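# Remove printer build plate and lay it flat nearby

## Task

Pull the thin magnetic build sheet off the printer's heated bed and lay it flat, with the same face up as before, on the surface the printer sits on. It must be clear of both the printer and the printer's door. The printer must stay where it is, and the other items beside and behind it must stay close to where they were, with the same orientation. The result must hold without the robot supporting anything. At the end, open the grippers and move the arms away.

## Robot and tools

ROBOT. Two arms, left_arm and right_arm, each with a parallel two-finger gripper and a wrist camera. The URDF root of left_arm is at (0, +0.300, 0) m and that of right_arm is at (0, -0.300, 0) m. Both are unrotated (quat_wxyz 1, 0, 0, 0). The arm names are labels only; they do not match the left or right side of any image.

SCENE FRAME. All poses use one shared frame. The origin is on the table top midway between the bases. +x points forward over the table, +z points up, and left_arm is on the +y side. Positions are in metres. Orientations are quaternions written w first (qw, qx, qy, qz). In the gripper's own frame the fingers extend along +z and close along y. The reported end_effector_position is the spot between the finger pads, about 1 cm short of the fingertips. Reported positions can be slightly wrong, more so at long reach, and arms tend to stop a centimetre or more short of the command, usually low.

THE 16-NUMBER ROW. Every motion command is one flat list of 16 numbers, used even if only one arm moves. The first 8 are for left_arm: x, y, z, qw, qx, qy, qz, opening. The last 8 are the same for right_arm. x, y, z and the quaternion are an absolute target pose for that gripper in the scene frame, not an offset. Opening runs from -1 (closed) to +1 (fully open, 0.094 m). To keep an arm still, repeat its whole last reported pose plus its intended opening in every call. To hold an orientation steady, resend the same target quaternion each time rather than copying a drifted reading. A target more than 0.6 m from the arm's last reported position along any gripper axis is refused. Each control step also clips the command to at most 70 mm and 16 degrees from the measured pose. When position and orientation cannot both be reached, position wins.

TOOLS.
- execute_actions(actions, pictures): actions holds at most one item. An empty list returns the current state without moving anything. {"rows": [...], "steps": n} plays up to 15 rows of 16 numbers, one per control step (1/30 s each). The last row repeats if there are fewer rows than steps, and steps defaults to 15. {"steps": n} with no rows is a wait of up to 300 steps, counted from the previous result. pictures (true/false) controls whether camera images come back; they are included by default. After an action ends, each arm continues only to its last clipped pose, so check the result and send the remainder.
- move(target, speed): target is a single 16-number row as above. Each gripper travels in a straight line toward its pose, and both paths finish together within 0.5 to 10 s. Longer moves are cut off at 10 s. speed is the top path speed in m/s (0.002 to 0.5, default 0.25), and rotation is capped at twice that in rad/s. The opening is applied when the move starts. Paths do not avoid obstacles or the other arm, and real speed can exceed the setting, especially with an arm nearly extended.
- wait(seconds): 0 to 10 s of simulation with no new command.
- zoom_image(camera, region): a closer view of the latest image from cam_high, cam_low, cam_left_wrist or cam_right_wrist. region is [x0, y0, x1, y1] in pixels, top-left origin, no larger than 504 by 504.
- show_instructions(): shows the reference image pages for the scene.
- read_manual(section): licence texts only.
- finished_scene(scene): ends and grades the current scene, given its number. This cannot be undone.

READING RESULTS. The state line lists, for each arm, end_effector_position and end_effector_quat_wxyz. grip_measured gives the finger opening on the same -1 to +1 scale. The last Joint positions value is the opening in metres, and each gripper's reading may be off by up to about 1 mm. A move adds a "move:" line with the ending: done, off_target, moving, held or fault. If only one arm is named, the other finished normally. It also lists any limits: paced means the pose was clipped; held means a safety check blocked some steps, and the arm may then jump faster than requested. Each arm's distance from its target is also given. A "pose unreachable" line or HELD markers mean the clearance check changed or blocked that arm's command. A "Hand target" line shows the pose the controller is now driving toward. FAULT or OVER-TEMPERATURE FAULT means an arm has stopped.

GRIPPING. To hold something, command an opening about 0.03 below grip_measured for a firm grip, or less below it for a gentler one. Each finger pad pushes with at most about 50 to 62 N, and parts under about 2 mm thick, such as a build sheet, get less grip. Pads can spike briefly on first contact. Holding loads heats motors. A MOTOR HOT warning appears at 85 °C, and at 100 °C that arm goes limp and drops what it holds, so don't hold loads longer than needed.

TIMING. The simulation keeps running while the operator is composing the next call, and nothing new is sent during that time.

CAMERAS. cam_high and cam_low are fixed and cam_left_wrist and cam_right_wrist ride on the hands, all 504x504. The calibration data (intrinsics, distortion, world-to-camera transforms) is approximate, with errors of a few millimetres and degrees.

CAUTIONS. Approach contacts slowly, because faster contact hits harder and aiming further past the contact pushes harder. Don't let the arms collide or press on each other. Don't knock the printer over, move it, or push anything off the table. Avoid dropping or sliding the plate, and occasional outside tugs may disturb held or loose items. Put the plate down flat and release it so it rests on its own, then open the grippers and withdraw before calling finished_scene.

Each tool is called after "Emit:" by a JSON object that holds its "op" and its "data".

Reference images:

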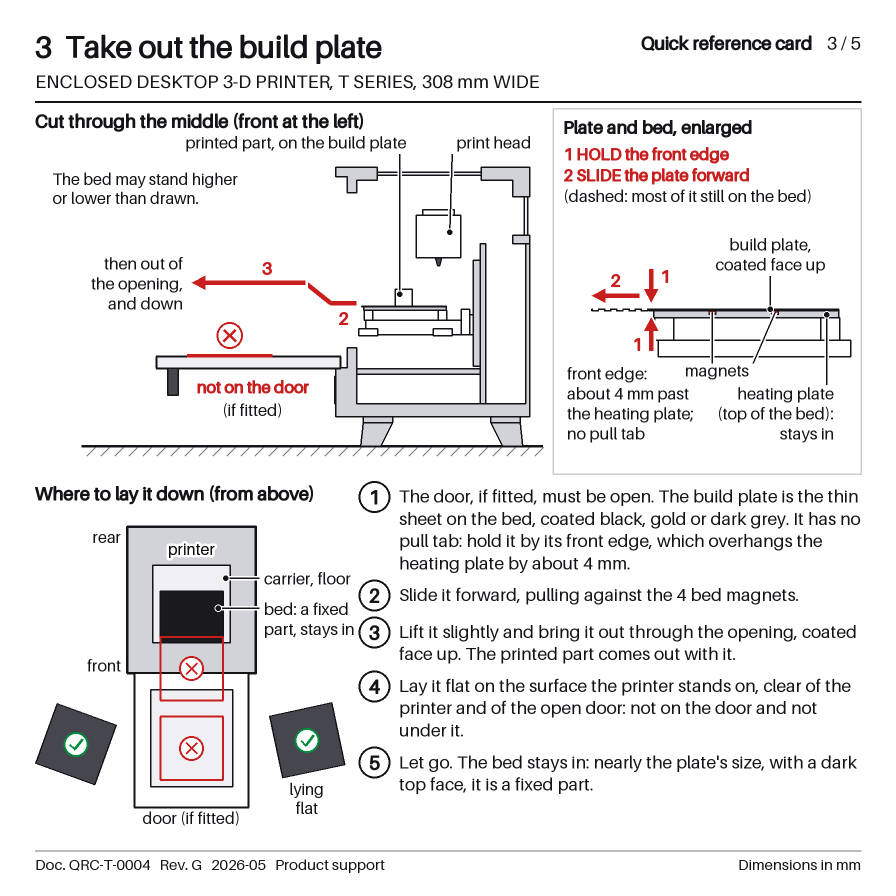

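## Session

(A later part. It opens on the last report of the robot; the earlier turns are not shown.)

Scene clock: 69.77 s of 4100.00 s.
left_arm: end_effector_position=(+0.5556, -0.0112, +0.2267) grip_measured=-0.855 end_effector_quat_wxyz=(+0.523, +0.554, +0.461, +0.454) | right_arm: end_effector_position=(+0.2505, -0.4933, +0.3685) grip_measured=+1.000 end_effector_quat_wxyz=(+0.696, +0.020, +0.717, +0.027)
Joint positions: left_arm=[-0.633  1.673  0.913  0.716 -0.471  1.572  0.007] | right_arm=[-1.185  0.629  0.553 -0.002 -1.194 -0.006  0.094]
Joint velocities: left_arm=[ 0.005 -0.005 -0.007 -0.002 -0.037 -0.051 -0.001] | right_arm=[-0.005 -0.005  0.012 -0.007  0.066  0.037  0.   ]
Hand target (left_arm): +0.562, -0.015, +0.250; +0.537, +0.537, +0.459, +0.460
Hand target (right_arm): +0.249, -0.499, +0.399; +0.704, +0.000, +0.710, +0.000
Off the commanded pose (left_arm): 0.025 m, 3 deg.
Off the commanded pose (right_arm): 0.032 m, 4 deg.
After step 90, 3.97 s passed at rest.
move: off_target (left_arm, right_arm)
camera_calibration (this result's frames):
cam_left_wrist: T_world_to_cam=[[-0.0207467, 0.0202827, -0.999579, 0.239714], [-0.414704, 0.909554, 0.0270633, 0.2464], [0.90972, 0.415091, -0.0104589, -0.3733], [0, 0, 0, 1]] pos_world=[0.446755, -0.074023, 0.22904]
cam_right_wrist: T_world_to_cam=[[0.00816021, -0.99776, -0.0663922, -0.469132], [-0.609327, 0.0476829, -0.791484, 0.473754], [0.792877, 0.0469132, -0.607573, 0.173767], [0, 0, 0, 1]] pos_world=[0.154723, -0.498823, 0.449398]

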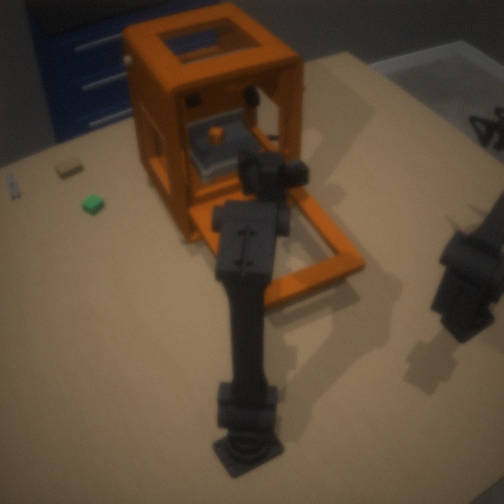

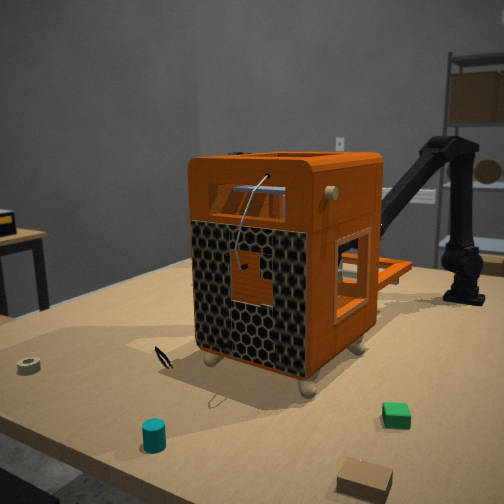

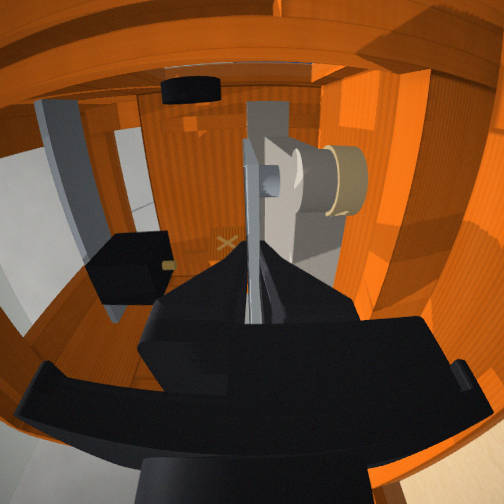

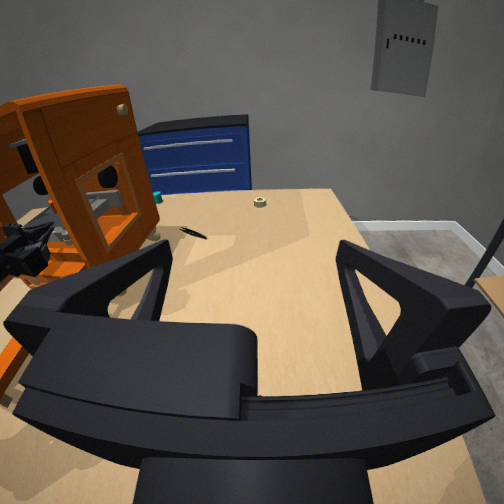

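Emit:
{"op": "move", "data": {"target": [0.535,-0.011,0.255,0.5375,0.5375,0.4595,0.4595,-0.75, 0.25,-0.5,0.4,0.704,0,0.71,0,1], "speed": 0.04}}

Emit:
{"op": "zoom_image", "data": {"camera": "cam_left_wrist", "region": [180, 100, 340, 300]}}

Scene clock: 73.73 s of 4100.00 s.
left_arm: end_effector_position=(+0.5420, -0.0088, +0.2355) grip_measured=-0.751 end_effector_quat_wxyz=(+0.523, +0.548, +0.464, +0.459) | right_arm: end_effector_position=(+0.2505, -0.4933, +0.3683) grip_measured=+1.000 end_effector_quat_wxyz=(+0.696, +0.020, +0.717, +0.027)
Joint positions: left_arm=[-0.65   1.635  0.886  0.714 -0.501  1.572  0.012] | right_arm=[-1.185  0.629  0.553 -0.002 -1.194 -0.006  0.094]
Joint velocities: left_arm=[ 0.005 -0.015 -0.012 -0.007 -0.051 -0.007  0.   ] | right_arm=[ 0.005 -0.015  0.007 -0.017 -0.037 -0.007  0.   ]
Hand target (left_arm): +0.536, -0.011, +0.255; +0.537, +0.537, +0.460, +0.460
Hand target (right_arm): +0.249, -0.499, +0.399; +0.704, -0.000, +0.710, -0.000
Off the commanded pose (left_arm): 0.021 m, 2 deg.
Off the commanded pose (right_arm): 0.032 m, 4 deg.
move: off_target (left_arm, right_arm)
camera_calibration (this result's frames):
cam_left_wrist: T_world_to_cam=[[-0.013227, 0.0157847, -0.999788, 0.244153], [-0.426282, 0.904371, 0.0199178, 0.246264], [0.904494, 0.426455, -0.0052334, -0.36014], [0, 0, 0, 1]] pos_world=[0.433951, -0.0729844, 0.237311]
cam_right_wrist: T_world_to_cam=[[0.00815066, -0.997737, -0.066746, -0.468987], [-0.60944, 0.0479627, -0.79138, 0.473722], [0.79279, 0.047128, -0.60767, 0.173815], [0, 0, 0, 1]] pos_world=[0.154729, -0.498838, 0.449213]

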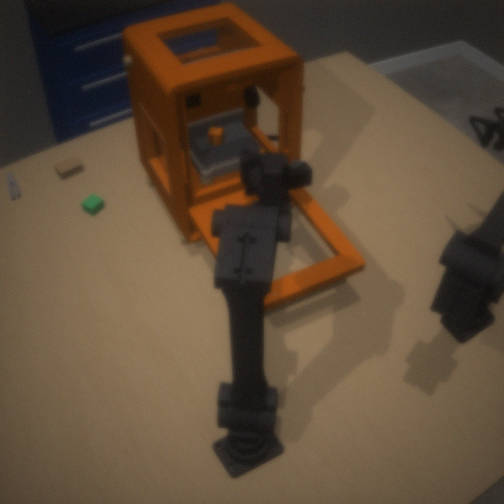

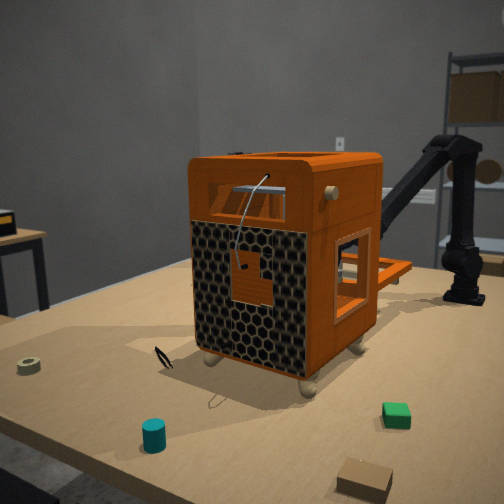

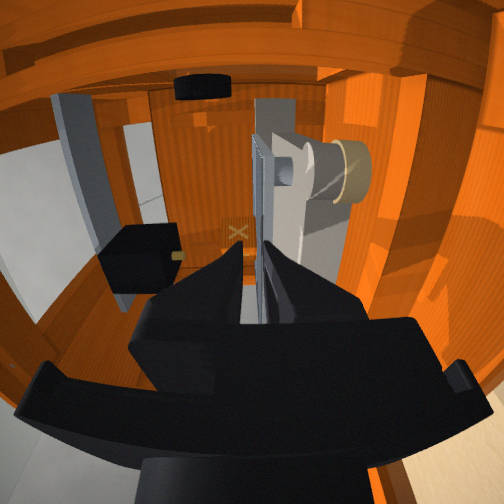

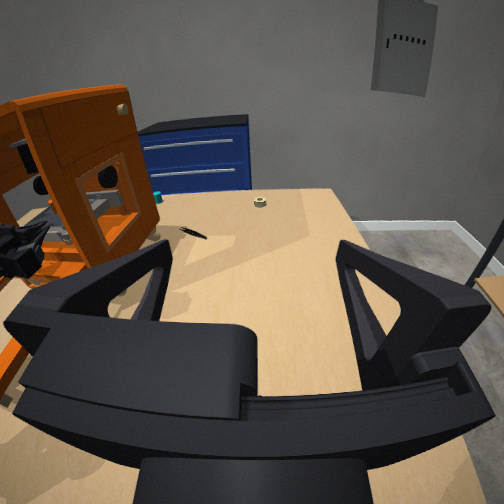

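Region (180, 100, 340, 300) of cam_left_wrist's 504x504 image, scaled by 2.520, with more detail than that image has; it fills the left 403 columns of this view, and the rest is white.

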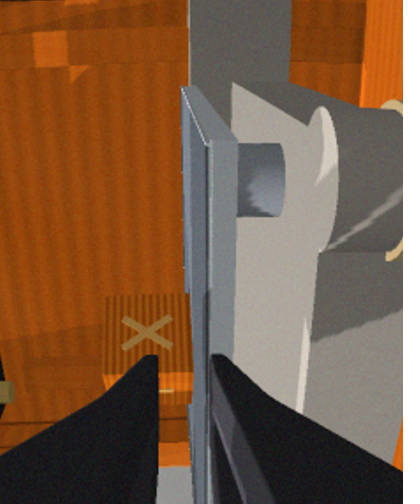

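Emit:
{"op": "move", "data": {"target": [0.585,-0.018,0.2475,0.5375,0.5375,0.4595,0.4595,-0.75, 0.25,-0.5,0.4,0.704,0,0.71,0,1], "speed": 0.015}}

Emit:
{"op": "zoom_image", "data": {"camera": "cam_left_wrist", "region": [180, 100, 340, 300]}}

Scene clock: 81.00 s of 4100.00 s.
left_arm: end_effector_position=(+0.5651, -0.0123, +0.2291) grip_measured=-0.751 end_effector_quat_wxyz=(+0.526, +0.552, +0.460, +0.455) | right_arm: end_effector_position=(+0.2505, -0.4934, +0.3695) grip_measured=+1.000 end_effector_quat_wxyz=(+0.697, +0.019, +0.717, +0.026)
Joint positions: left_arm=[-0.622  1.689  0.938  0.714 -0.459  1.572  0.012] | right_arm=[-1.185  0.629  0.555 -0.002 -1.194 -0.006  0.094]
Joint velocities: left_arm=[ 0.005  0.005 -0.002  0.002 -0.037 -0.007 -0.   ] | right_arm=[-0.005 -0.015  0.012 -0.007 -0.051  0.051  0.   ]
Hand target (left_arm): +0.584, -0.017, +0.247; +0.537, +0.537, +0.460, +0.460
Hand target (right_arm): +0.249, -0.499, +0.399; +0.704, -0.000, +0.710, -0.000
Off the commanded pose (left_arm): 0.028 m, 2 deg.
Off the commanded pose (right_arm): 0.031 m, 4 deg.
After step 90, 0.90 s passed at rest.
move: off_target (left_arm, right_arm)
camera_calibration (this result's frames):
cam_left_wrist: T_world_to_cam=[[-0.0151399, 0.0156619, -0.999763, 0.239196], [-0.413457, 0.910292, 0.0205214, 0.252072], [0.910398, 0.41367, -0.00730627, -0.38264], [0, 0, 0, 1]] pos_world=[0.456197, -0.0749187, 0.231171]
cam_right_wrist: T_world_to_cam=[[0.0082072, -0.997876, -0.0646228, -0.469859], [-0.608759, 0.0462836, -0.792004, 0.473916], [0.793313, 0.0458398, -0.607086, 0.173529], [0, 0, 0, 1]] pos_world=[0.154693, -0.49875, 0.450327]

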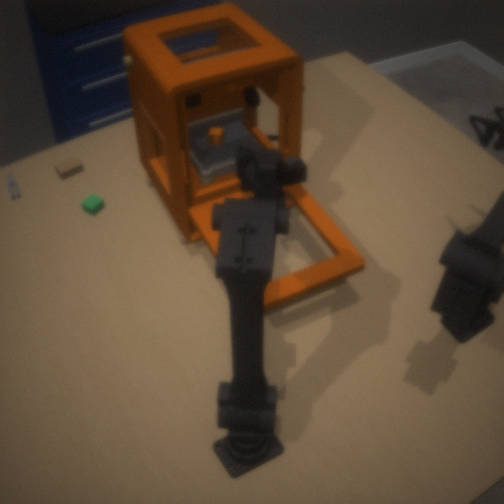

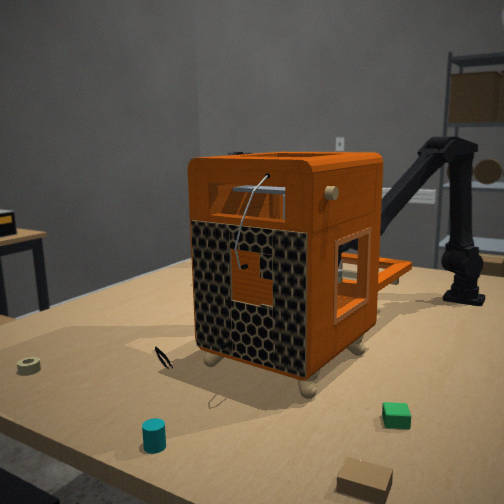

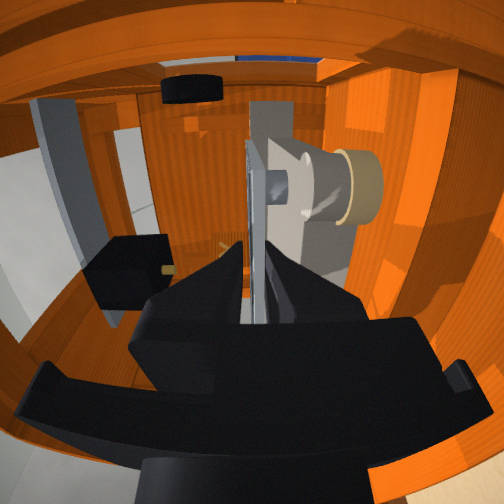

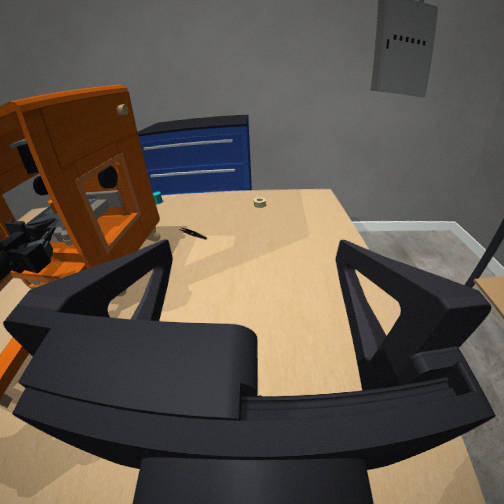

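Region (180, 100, 340, 300) of cam_left_wrist's 504x504 image, scaled by 2.520, with more detail than that image has; it fills the left 403 columns of this view, and the rest is white.

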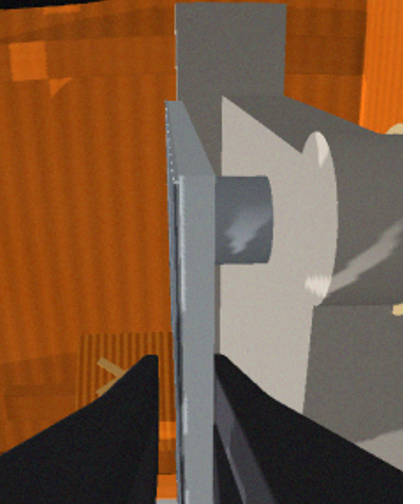

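Emit:
{"op": "move", "data": {"target": [0.555,-0.014,0.254,0.5375,0.5375,0.4595,0.4595,-0.75, 0.25,-0.5,0.4,0.704,0,0.71,0,1], "speed": 0.02}}

Emit:
{"op": "move", "data": {"target": [0.585,-0.018,0.2545,0.5375,0.5375,0.4595,0.4595,-0.75, 0.25,-0.5,0.4,0.704,0,0.71,0,1], "speed": 0.015}}

Emit:
{"op": "zoom_image", "data": {"camera": "cam_left_wrist", "region": [180, 100, 340, 300]}}

Scene clock: 86.37 s of 4100.00 s.
left_arm: end_effector_position=(+0.5641, -0.0118, +0.2294) grip_measured=-0.751 end_effector_quat_wxyz=(+0.523, +0.549, +0.464, +0.458) | right_arm: end_effector_position=(+0.2505, -0.4933, +0.3685) grip_measured=+1.000 end_effector_quat_wxyz=(+0.696, +0.020, +0.717, +0.027)
Joint positions: left_arm=[-0.627  1.689  0.938  0.714 -0.477  1.572  0.012] | right_arm=[-1.185  0.629  0.553 -0.002 -1.194 -0.006  0.094]
Joint velocities: left_arm=[-0.005 -0.015 -0.022 -0.007 -0.022 -0.037 -0.001] | right_arm=[-0.005 -0.005 -0.007 -0.022 -0.022  0.066  0.   ]
Hand target (left_arm): +0.556, -0.014, +0.254; +0.538, +0.538, +0.459, +0.459
Hand target (right_arm): +0.249, -0.499, +0.399; +0.704, -0.000, +0.710, -0.000
Off the commanded pose (left_arm): 0.026 m, 2 deg.
Off the commanded pose (right_arm): 0.032 m, 4 deg.
After step 90, 0.43 s passed at rest.
move: off_target (left_arm, right_arm)
camera_calibration (this result's frames):
cam_left_wrist: T_world_to_cam=[[-0.0146491, 0.0157827, -0.999768, 0.239187], [-0.425577, 0.90469, 0.0205175, 0.257996], [0.904804, 0.425779, -0.0065361, -0.378825], [0, 0, 0, 1]] pos_world=[0.456063, -0.0758857, 0.231362]
cam_right_wrist: T_world_to_cam=[[0.00816021, -0.99776, -0.0663922, -0.469132], [-0.609327, 0.0476829, -0.791484, 0.473754], [0.792877, 0.0469132, -0.607573, 0.173767], [0, 0, 0, 1]] pos_world=[0.154723, -0.498823, 0.449398]

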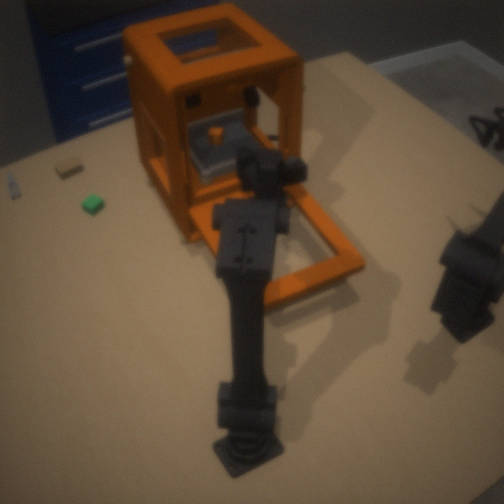

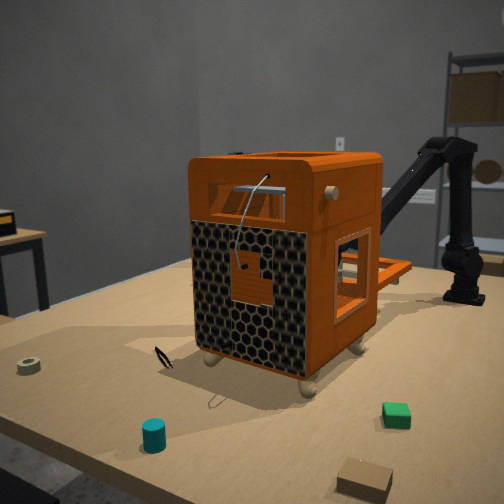

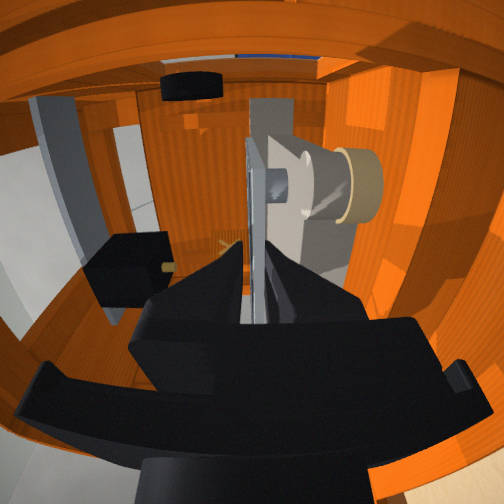

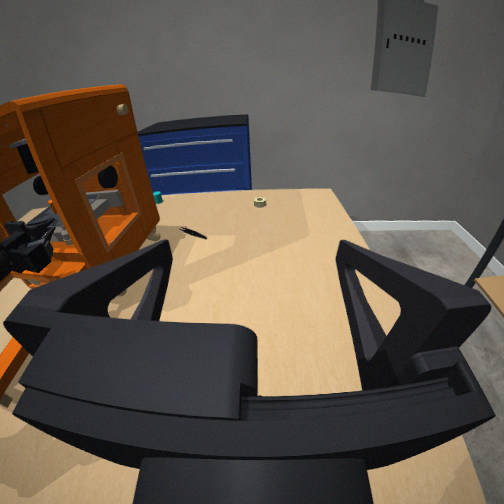

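Scene clock: 88.93 s of 4100.00 s.
left_arm: end_effector_position=(+0.5666, -0.0129, +0.2290) grip_measured=-0.751 end_effector_quat_wxyz=(+0.522, +0.555, +0.462, +0.454) | right_arm: end_effector_position=(+0.2504, -0.4932, +0.3671) grip_measured=+1.000 end_effector_quat_wxyz=(+0.696, +0.021, +0.717, +0.028)
Joint positions: left_arm=[-0.622  1.689  0.945  0.697 -0.46   1.572  0.012] | right_arm=[-1.185  0.629  0.55  -0.002 -1.194 -0.006  0.094]
Joint velocities: left_arm=[-0.005  0.005 -0.017 -0.012  0.037  0.022 -0.   ] | right_arm=[ 0.015  0.005  0.022 -0.002  0.037  0.066  0.   ]
Hand target (left_arm): +0.584, -0.017, +0.254; +0.537, +0.537, +0.460, +0.460
Hand target (right_arm): +0.249, -0.499, +0.399; +0.704, -0.000, +0.710, -0.000
Off the commanded pose (left_arm): 0.032 m, 3 deg.
Off the commanded pose (right_arm): 0.034 m, 4 deg.
move: off_target (left_arm, right_arm)
camera_calibration (this result's frames):
cam_left_wrist: T_world_to_cam=[[-0.022889, 0.0212229, -0.999513, 0.243536], [-0.414307, 0.909681, 0.0288031, 0.251823], [0.909849, 0.414765, -0.0120289, -0.382327], [0, 0, 0, 1]] pos_world=[0.457766, -0.0756713, 0.231565]
cam_right_wrist: T_world_to_cam=[[0.00809229, -0.997593, -0.0688689, -0.468115], [-0.610121, 0.0496404, -0.790752, 0.473526], [0.792267, 0.0484173, -0.608251, 0.174099], [0, 0, 0, 1]] pos_world=[0.154764, -0.498923, 0.448098]

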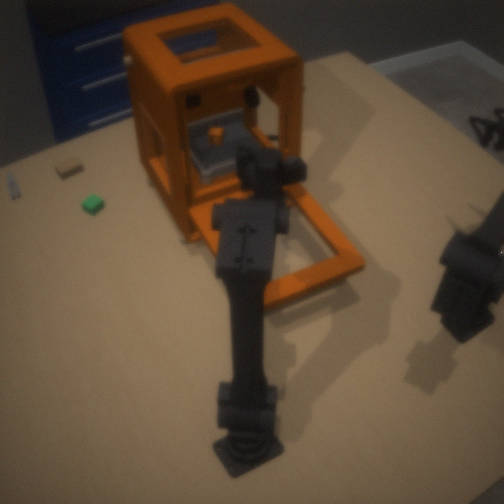

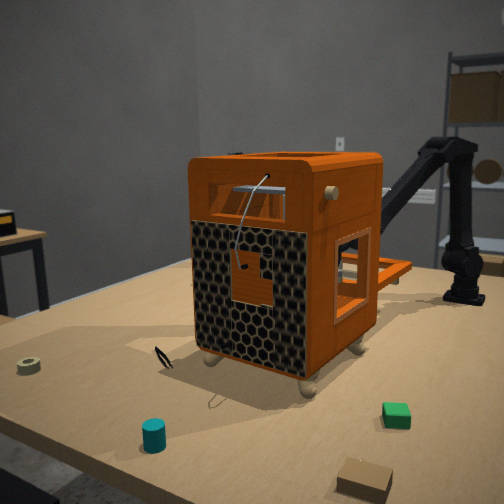

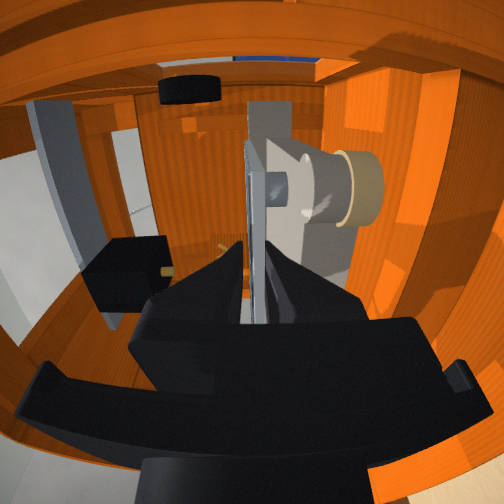

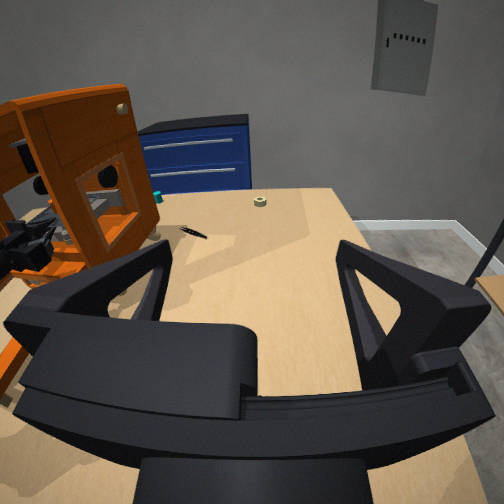

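Region (180, 100, 340, 300) of cam_left_wrist's 504x504 image, scaled by 2.520, with more detail than that image has; it fills the left 403 columns of this view, and the rest is white.

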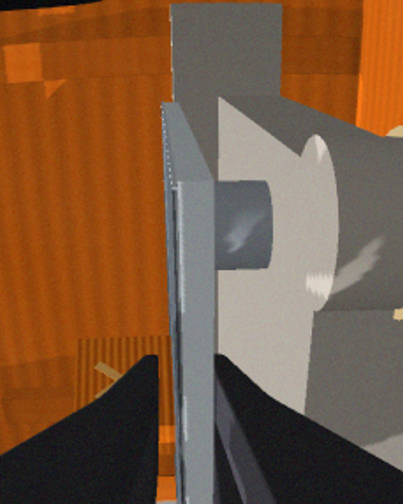

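Emit:
{"op": "move", "data": {"target": [0.535,-0.011,0.255,0.5375,0.5375,0.4595,0.4595,-0.75, 0.25,-0.5,0.4,0.704,0,0.71,0,1], "speed": 0.04}}

Emit:
{"op": "move", "data": {"target": [0.572,-0.016,0.2545,0.5375,0.5375,0.4595,0.4595,-0.75, 0.25,-0.5,0.4,0.704,0,0.71,0,1], "speed": 0.015}}

Emit:
{"op": "zoom_image", "data": {"camera": "cam_left_wrist", "region": [180, 100, 340, 300]}}

Scene clock: 94.33 s of 4100.00 s.
left_arm: end_effector_position=(+0.5417, -0.0096, +0.2355) grip_measured=-0.751 end_effector_quat_wxyz=(+0.520, +0.552, +0.464, +0.458) | right_arm: end_effector_position=(+0.2505, -0.4934, +0.3695) grip_measured=+1.000 end_effector_quat_wxyz=(+0.697, +0.019, +0.717, +0.026)
Joint positions: left_arm=[-0.651  1.631  0.888  0.698 -0.5    1.572  0.012] | right_arm=[-1.185  0.629  0.555 -0.002 -1.194 -0.006  0.094]
Joint velocities: left_arm=[-0.024 -0.015 -0.027  0.002  0.007  0.066  0.001] | right_arm=[ 0.005  0.005  0.007 -0.002  0.007 -0.11   0.   ]
Hand target (left_arm): +0.535, -0.011, +0.255; +0.538, +0.537, +0.459, +0.460
Hand target (right_arm): +0.249, -0.499, +0.399; +0.704, -0.000, +0.710, -0.000
Off the commanded pose (left_arm): 0.021 m, 3 deg.
Off the commanded pose (right_arm): 0.031 m, 4 deg.
After step 90, 1.00 s passed at rest.
move: off_target (left_arm, right_arm)
camera_calibration (this result's frames):
cam_left_wrist: T_world_to_cam=[[-0.020494, 0.0213345, -0.999562, 0.248099], [-0.424381, 0.90505, 0.0280183, 0.243916], [0.905252, 0.42477, -0.00949412, -0.358939], [0, 0, 0, 1]] pos_world=[0.433528, -0.073583, 0.237749]
cam_right_wrist: T_world_to_cam=[[0.0082072, -0.997876, -0.0646228, -0.469859], [-0.608759, 0.0462836, -0.792004, 0.473916], [0.793313, 0.0458398, -0.607086, 0.173529], [0, 0, 0, 1]] pos_world=[0.154693, -0.49875, 0.450327]

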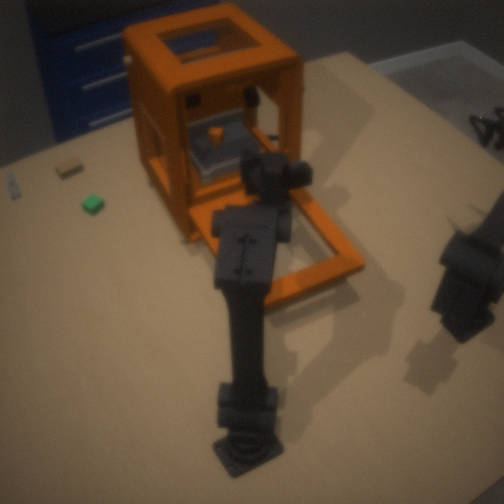

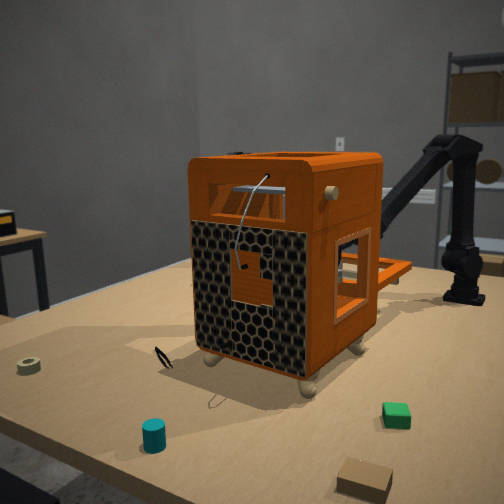

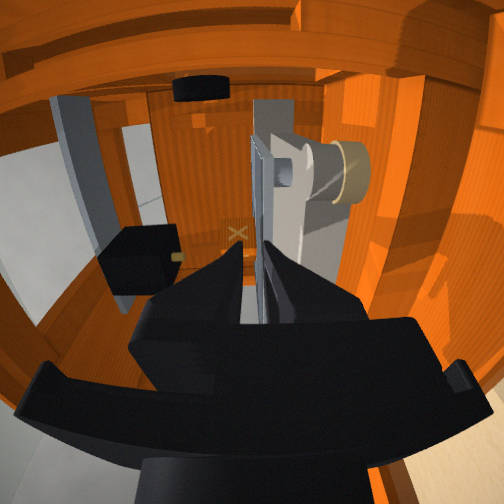

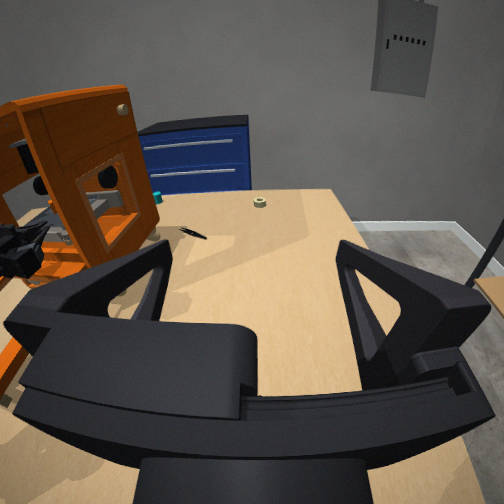

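Scene clock: 96.97 s of 4100.00 s.
left_arm: end_effector_position=(+0.5453, -0.0077, +0.2344) grip_measured=-0.751 end_effector_quat_wxyz=(+0.522, +0.555, +0.461, +0.454) | right_arm: end_effector_position=(+0.2505, -0.4933, +0.3681) grip_measured=+1.000 end_effector_quat_wxyz=(+0.696, +0.020, +0.717, +0.027)
Joint positions: left_arm=[-0.64   1.635  0.89   0.698 -0.478  1.572  0.012] | right_arm=[-1.185  0.629  0.552 -0.002 -1.194 -0.006  0.094]
Joint velocities: left_arm=[-0.005  0.005 -0.007 -0.007  0.037 -0.007 -0.   ] | right_arm=[-0.015 -0.015 -0.022 -0.012  0.007  0.095  0.   ]
Hand target (left_arm): +0.569, -0.014, +0.254; +0.537, +0.537, +0.459, +0.460
Hand target (right_arm): +0.249, -0.499, +0.399; +0.704, -0.000, +0.710, -0.000
Off the commanded pose (left_arm): 0.034 m, 3 deg.
Off the commanded pose (right_arm): 0.033 m, 4 deg.
move: off_target (left_arm, right_arm)
camera_calibration (this result's frames):
cam_left_wrist: T_world_to_cam=[[-0.0220937, 0.0216678, -0.999521, 0.247829], [-0.414659, 0.909518, 0.0288825, 0.238267], [0.909708, 0.415099, -0.0111099, -0.365191], [0, 0, 0, 1]] pos_world=[0.436492, -0.0704875, 0.236771]
cam_right_wrist: T_world_to_cam=[[0.00814106, -0.997713, -0.0670998, -0.468841], [-0.609554, 0.0482424, -0.791275, 0.473689], [0.792703, 0.0473428, -0.607767, 0.173862], [0, 0, 0, 1]] pos_world=[0.154735, -0.498852, 0.449027]

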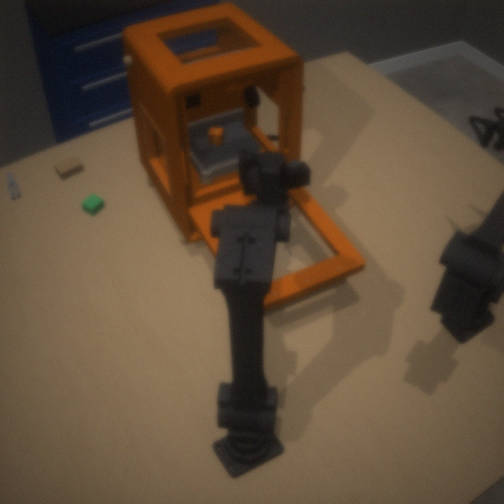

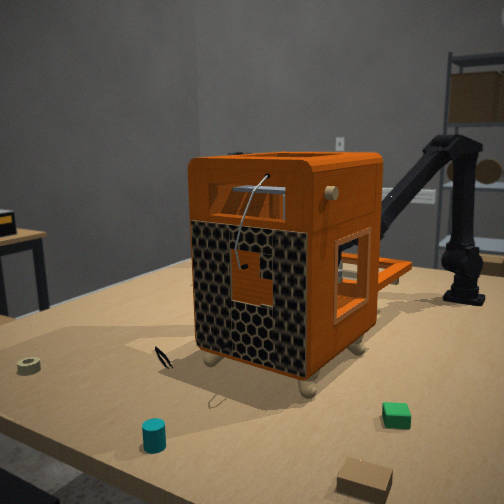

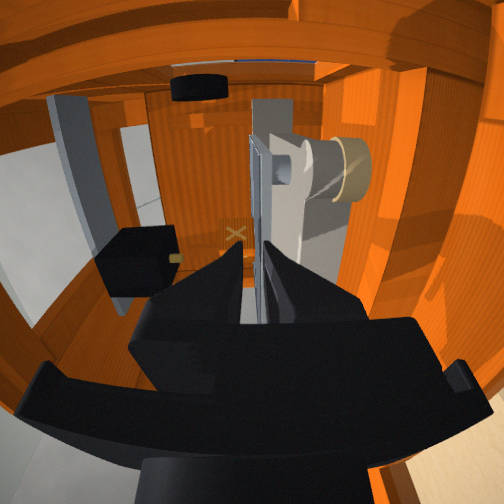

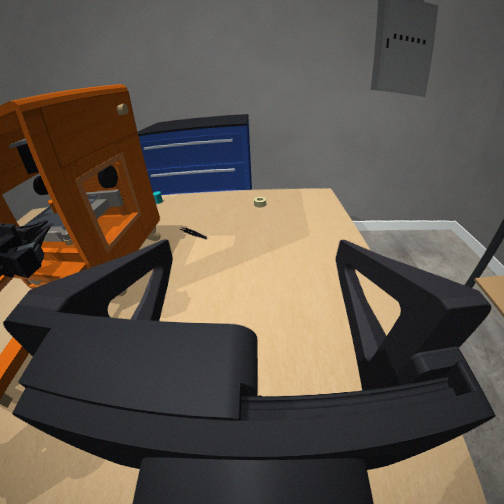

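Region (180, 100, 340, 300) of cam_left_wrist's 504x504 image, scaled by 2.520, with more detail than that image has; it fills the left 403 columns of this view, and the rest is white.

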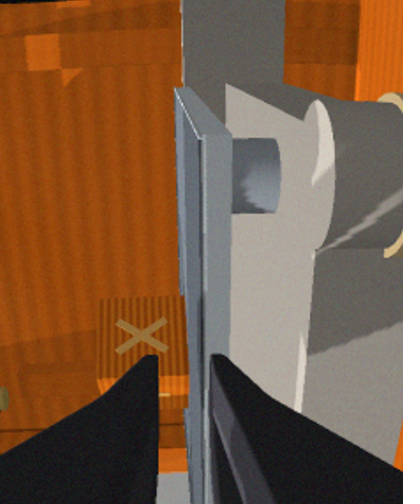

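Emit:
{"op": "move", "data": {"target": [0.588,-0.018,0.257,0.5375,0.5375,0.4595,0.4595,-0.75, 0.25,-0.5,0.4,0.704,0,0.71,0,1], "speed": 0.015}}

Emit:
{"op": "zoom_image", "data": {"camera": "cam_left_wrist", "region": [180, 100, 340, 300]}}

Scene clock: 102.93 s of 4100.00 s.
left_arm: end_effector_position=(+0.5460, -0.0078, +0.2347) grip_measured=-0.751 end_effector_quat_wxyz=(+0.523, +0.555, +0.460, +0.453) | right_arm: end_effector_position=(+0.2505, -0.4934, +0.3695) grip_measured=+1.000 end_effector_quat_wxyz=(+0.697, +0.019, +0.717, +0.026)
Joint positions: left_arm=[-0.638  1.635  0.891  0.698 -0.472  1.572  0.012] | right_arm=[-1.185  0.629  0.555 -0.002 -1.194 -0.006  0.094]
Joint velocities: left_arm=[-0.015 -0.024  0.007 -0.012 -0.081 -0.051 -0.   ] | right_arm=[-0.005 -0.005  0.002  0.007 -0.037 -0.066  0.   ]
Hand target (left_arm): +0.583, -0.014, +0.257; +0.537, +0.537, +0.459, +0.460
Hand target (right_arm): +0.249, -0.499, +0.399; +0.704, -0.000, +0.710, -0.000
Off the commanded pose (left_arm): 0.049 m, 3 deg.
Off the commanded pose (right_arm): 0.031 m, 4 deg.
move: off_target (left_arm, right_arm)
camera_calibration (this result's frames):
cam_left_wrist: T_world_to_cam=[[-0.0215578, 0.0210838, -0.999545, 0.247887], [-0.411205, 0.91111, 0.0280871, 0.236988], [0.911288, 0.411624, -0.0109717, -0.366694], [0, 0, 0, 1]] pos_world=[0.436959, -0.0702079, 0.237095]
cam_right_wrist: T_world_to_cam=[[0.0082072, -0.997876, -0.0646228, -0.469859], [-0.608759, 0.0462836, -0.792004, 0.473916], [0.793313, 0.0458398, -0.607086, 0.173529], [0, 0, 0, 1]] pos_world=[0.154693, -0.49875, 0.450327]

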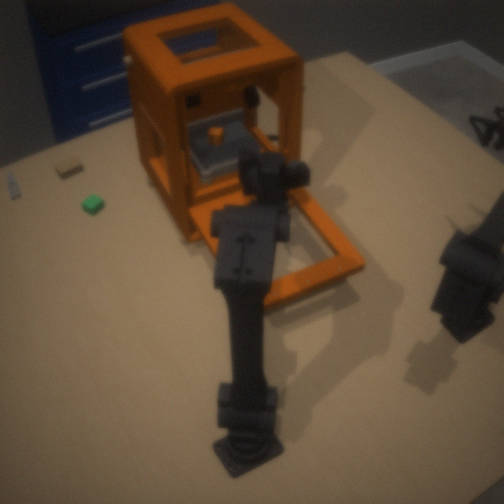

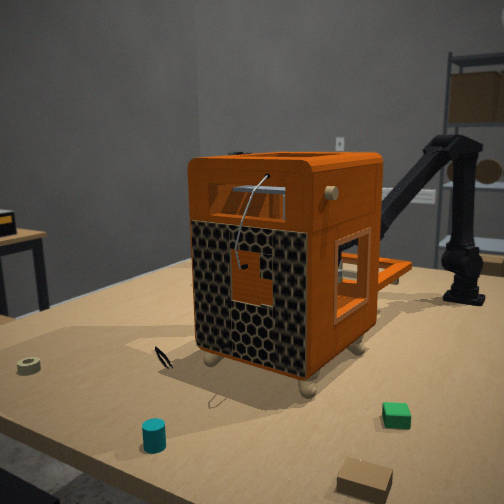

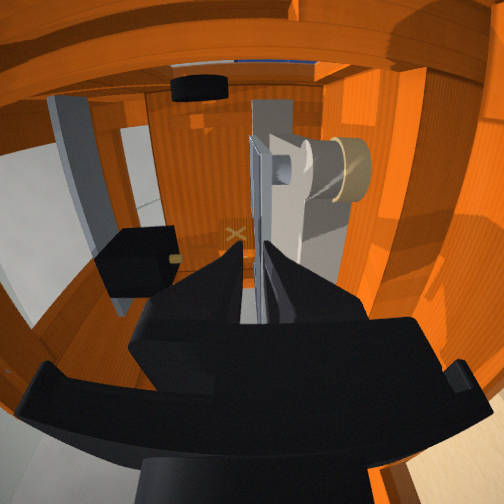

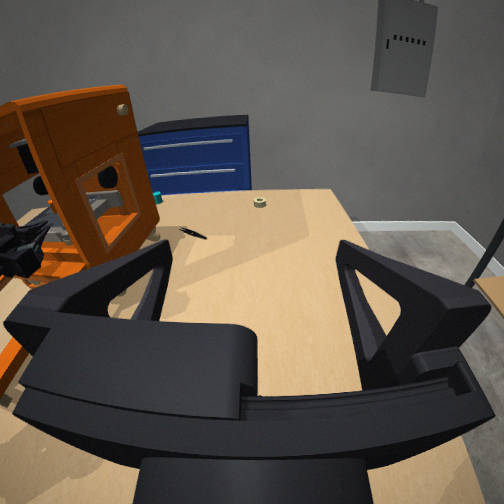

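Region (180, 100, 340, 300) of cam_left_wrist's 504x504 image, scaled by 2.520, with more detail than that image has; it fills the left 403 columns of this view, and the rest is white.

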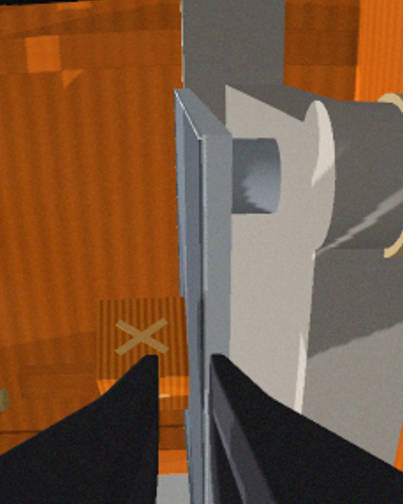

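Emit:
{"op": "move", "data": {"target": [0.572,-0.014,0.255,0.5375,0.5375,0.4595,0.4595,-1, 0.25,-0.5,0.4,0.704,0,0.71,0,1], "speed": 0.015}}

Emit:
{"op": "zoom_image", "data": {"camera": "cam_left_wrist", "region": [180, 100, 340, 300]}}

Scene clock: 107.57 s of 4100.00 s.
left_arm: end_effector_position=(+0.5450, -0.0077, +0.2304) grip_measured=-0.981 end_effector_quat_wxyz=(+0.521, +0.559, +0.460, +0.452) | right_arm: end_effector_position=(+0.2505, -0.4933, +0.3681) grip_measured=+1.000 end_effector_quat_wxyz=(+0.696, +0.020, +0.717, +0.027)
Joint positions: left_arm=[-0.638  1.637  0.886  0.695 -0.47   1.572  0.001] | right_arm=[-1.185  0.629  0.552 -0.002 -1.194 -0.006  0.094]
Joint velocities: left_arm=[ 0.005  0.005 -0.007 -0.007 -0.037  0.051 -0.   ] | right_arm=[-0.005 -0.005 -0.002  0.012 -0.022 -0.007  0.   ]
Hand target (left_arm): +0.569, -0.012, +0.255; +0.537, +0.538, +0.459, +0.460
Hand target (right_arm): +0.249, -0.499, +0.399; +0.704, -0.000, +0.710, -0.000
Off the commanded pose (left_arm): 0.037 m, 3 deg.
Off the commanded pose (right_arm): 0.033 m, 4 deg.
move: off_target (left_arm, right_arm)
camera_calibration (this result's frames):
cam_left_wrist: T_world_to_cam=[[-0.0295237, 0.0269669, -0.9992, 0.24792], [-0.408861, 0.911859, 0.0366905, 0.233316], [0.912119, 0.409618, -0.0158958, -0.365169], [0, 0, 0, 1]] pos_world=[0.435791, -0.0698572, 0.233357]
cam_right_wrist: T_world_to_cam=[[0.00814106, -0.997713, -0.0670998, -0.468841], [-0.609554, 0.0482424, -0.791275, 0.473689], [0.792703, 0.0473428, -0.607767, 0.173862], [0, 0, 0, 1]] pos_world=[0.154735, -0.498852, 0.449027]

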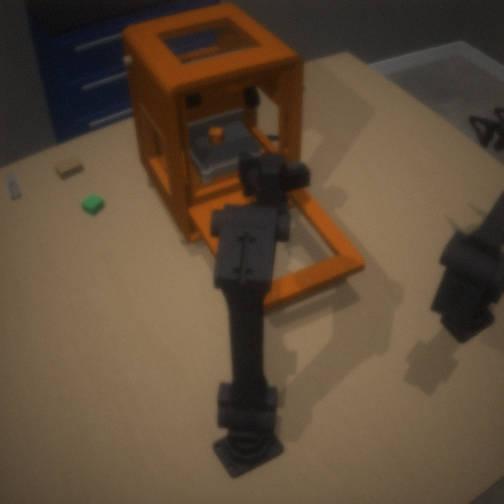

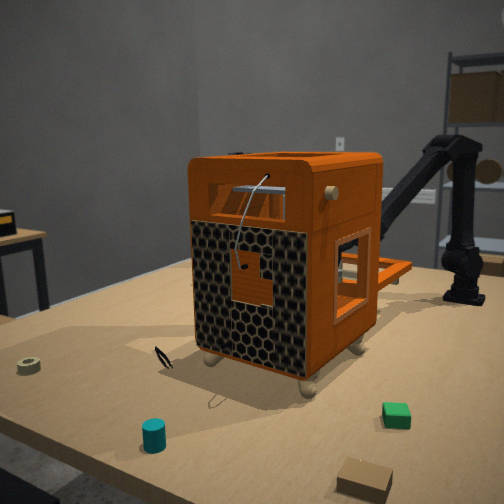

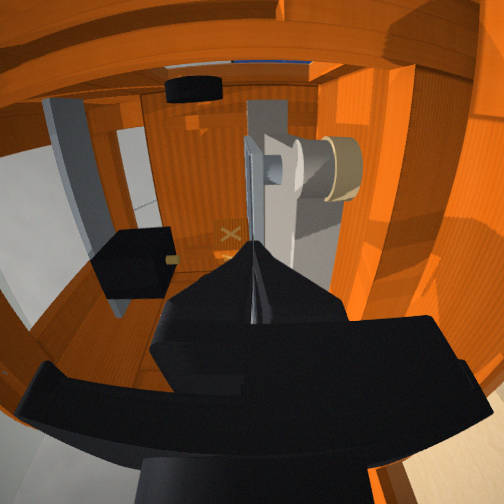

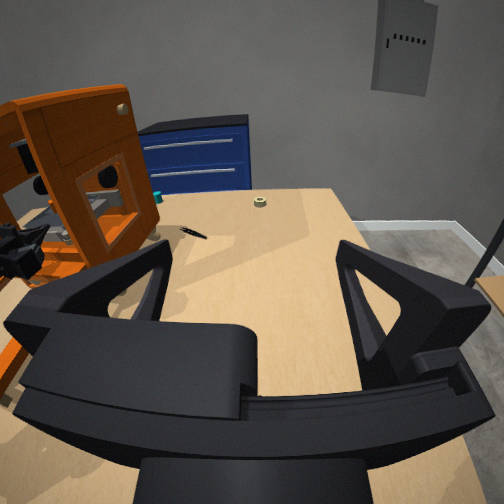

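Region (180, 100, 340, 300) of cam_left_wrist's 504x504 image, scaled by 2.520, with more detail than that image has; it fills the left 403 columns of this view, and the rest is white.

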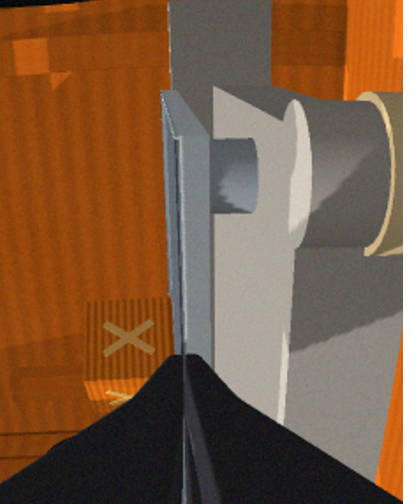

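Emit:
{"op": "move", "data": {"target": [0.49,-0.002,0.257,0.5375,0.5375,0.4595,0.4595,-1, 0.25,-0.5,0.4,0.704,0,0.71,0,1], "speed": 0.02}}

Scene clock: 112.53 s of 4100.00 s.
left_arm: end_effector_position=(+0.4972, -0.0010, +0.2366) grip_measured=-0.981 end_effector_quat_wxyz=(+0.518, +0.554, +0.464, +0.458) | right_arm: end_effector_position=(+0.2505, -0.4934, +0.3695) grip_measured=+1.000 end_effector_quat_wxyz=(+0.697, +0.019, +0.717, +0.026)
Joint positions: left_arm=[-0.698  1.537  0.777  0.708 -0.548  1.572  0.001] | right_arm=[-1.185  0.629  0.555 -0.002 -1.194 -0.006  0.094]
Joint velocities: left_arm=[ 0.005 -0.015 -0.017 -0.002 -0.066  0.022 -0.001] | right_arm=[-0.015 -0.005  0.007 -0.002 -0.066 -0.022  0.   ]
Hand target (left_arm): +0.491, -0.002, +0.257; +0.537, +0.537, +0.459, +0.460
Hand target (right_arm): +0.249, -0.499, +0.399; +0.704, -0.000, +0.710, -0.000
Off the commanded pose (left_arm): 0.022 m, 3 deg.
Off the commanded pose (right_arm): 0.031 m, 4 deg.
move: off_target (left_arm, right_arm)
camera_calibration (this result's frames):
cam_left_wrist: T_world_to_cam=[[-0.0244095, 0.0274317, -0.999326, 0.250012], [-0.425242, 0.904394, 0.0352127, 0.215943], [0.90475, 0.425815, -0.0104107, -0.321917], [0, 0, 0, 1]] pos_world=[0.389185, -0.065079, 0.238888]
cam_right_wrist: T_world_to_cam=[[0.0082072, -0.997876, -0.0646228, -0.469859], [-0.608759, 0.0462836, -0.792004, 0.473916], [0.793313, 0.0458398, -0.607086, 0.173529], [0, 0, 0, 1]] pos_world=[0.154693, -0.49875, 0.450327]

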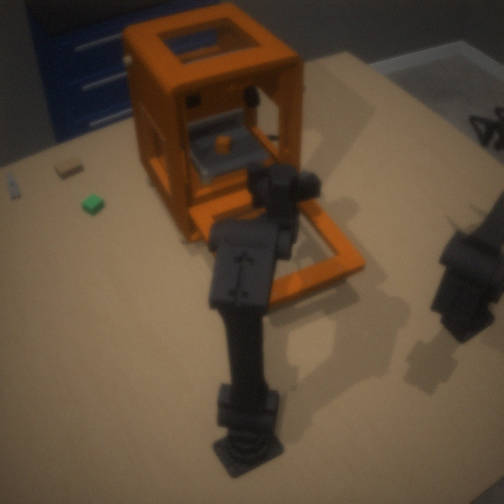

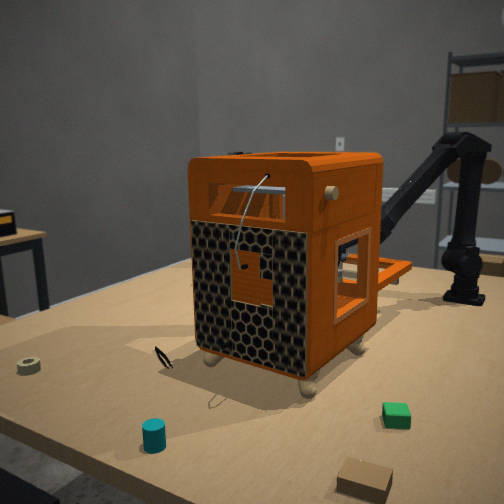

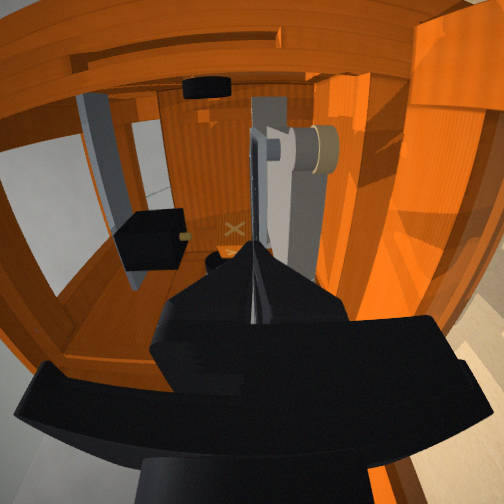

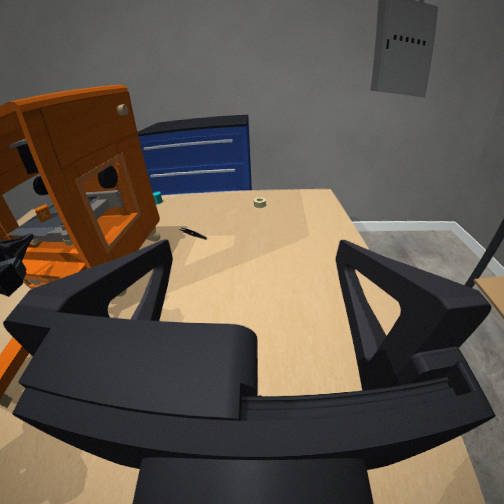

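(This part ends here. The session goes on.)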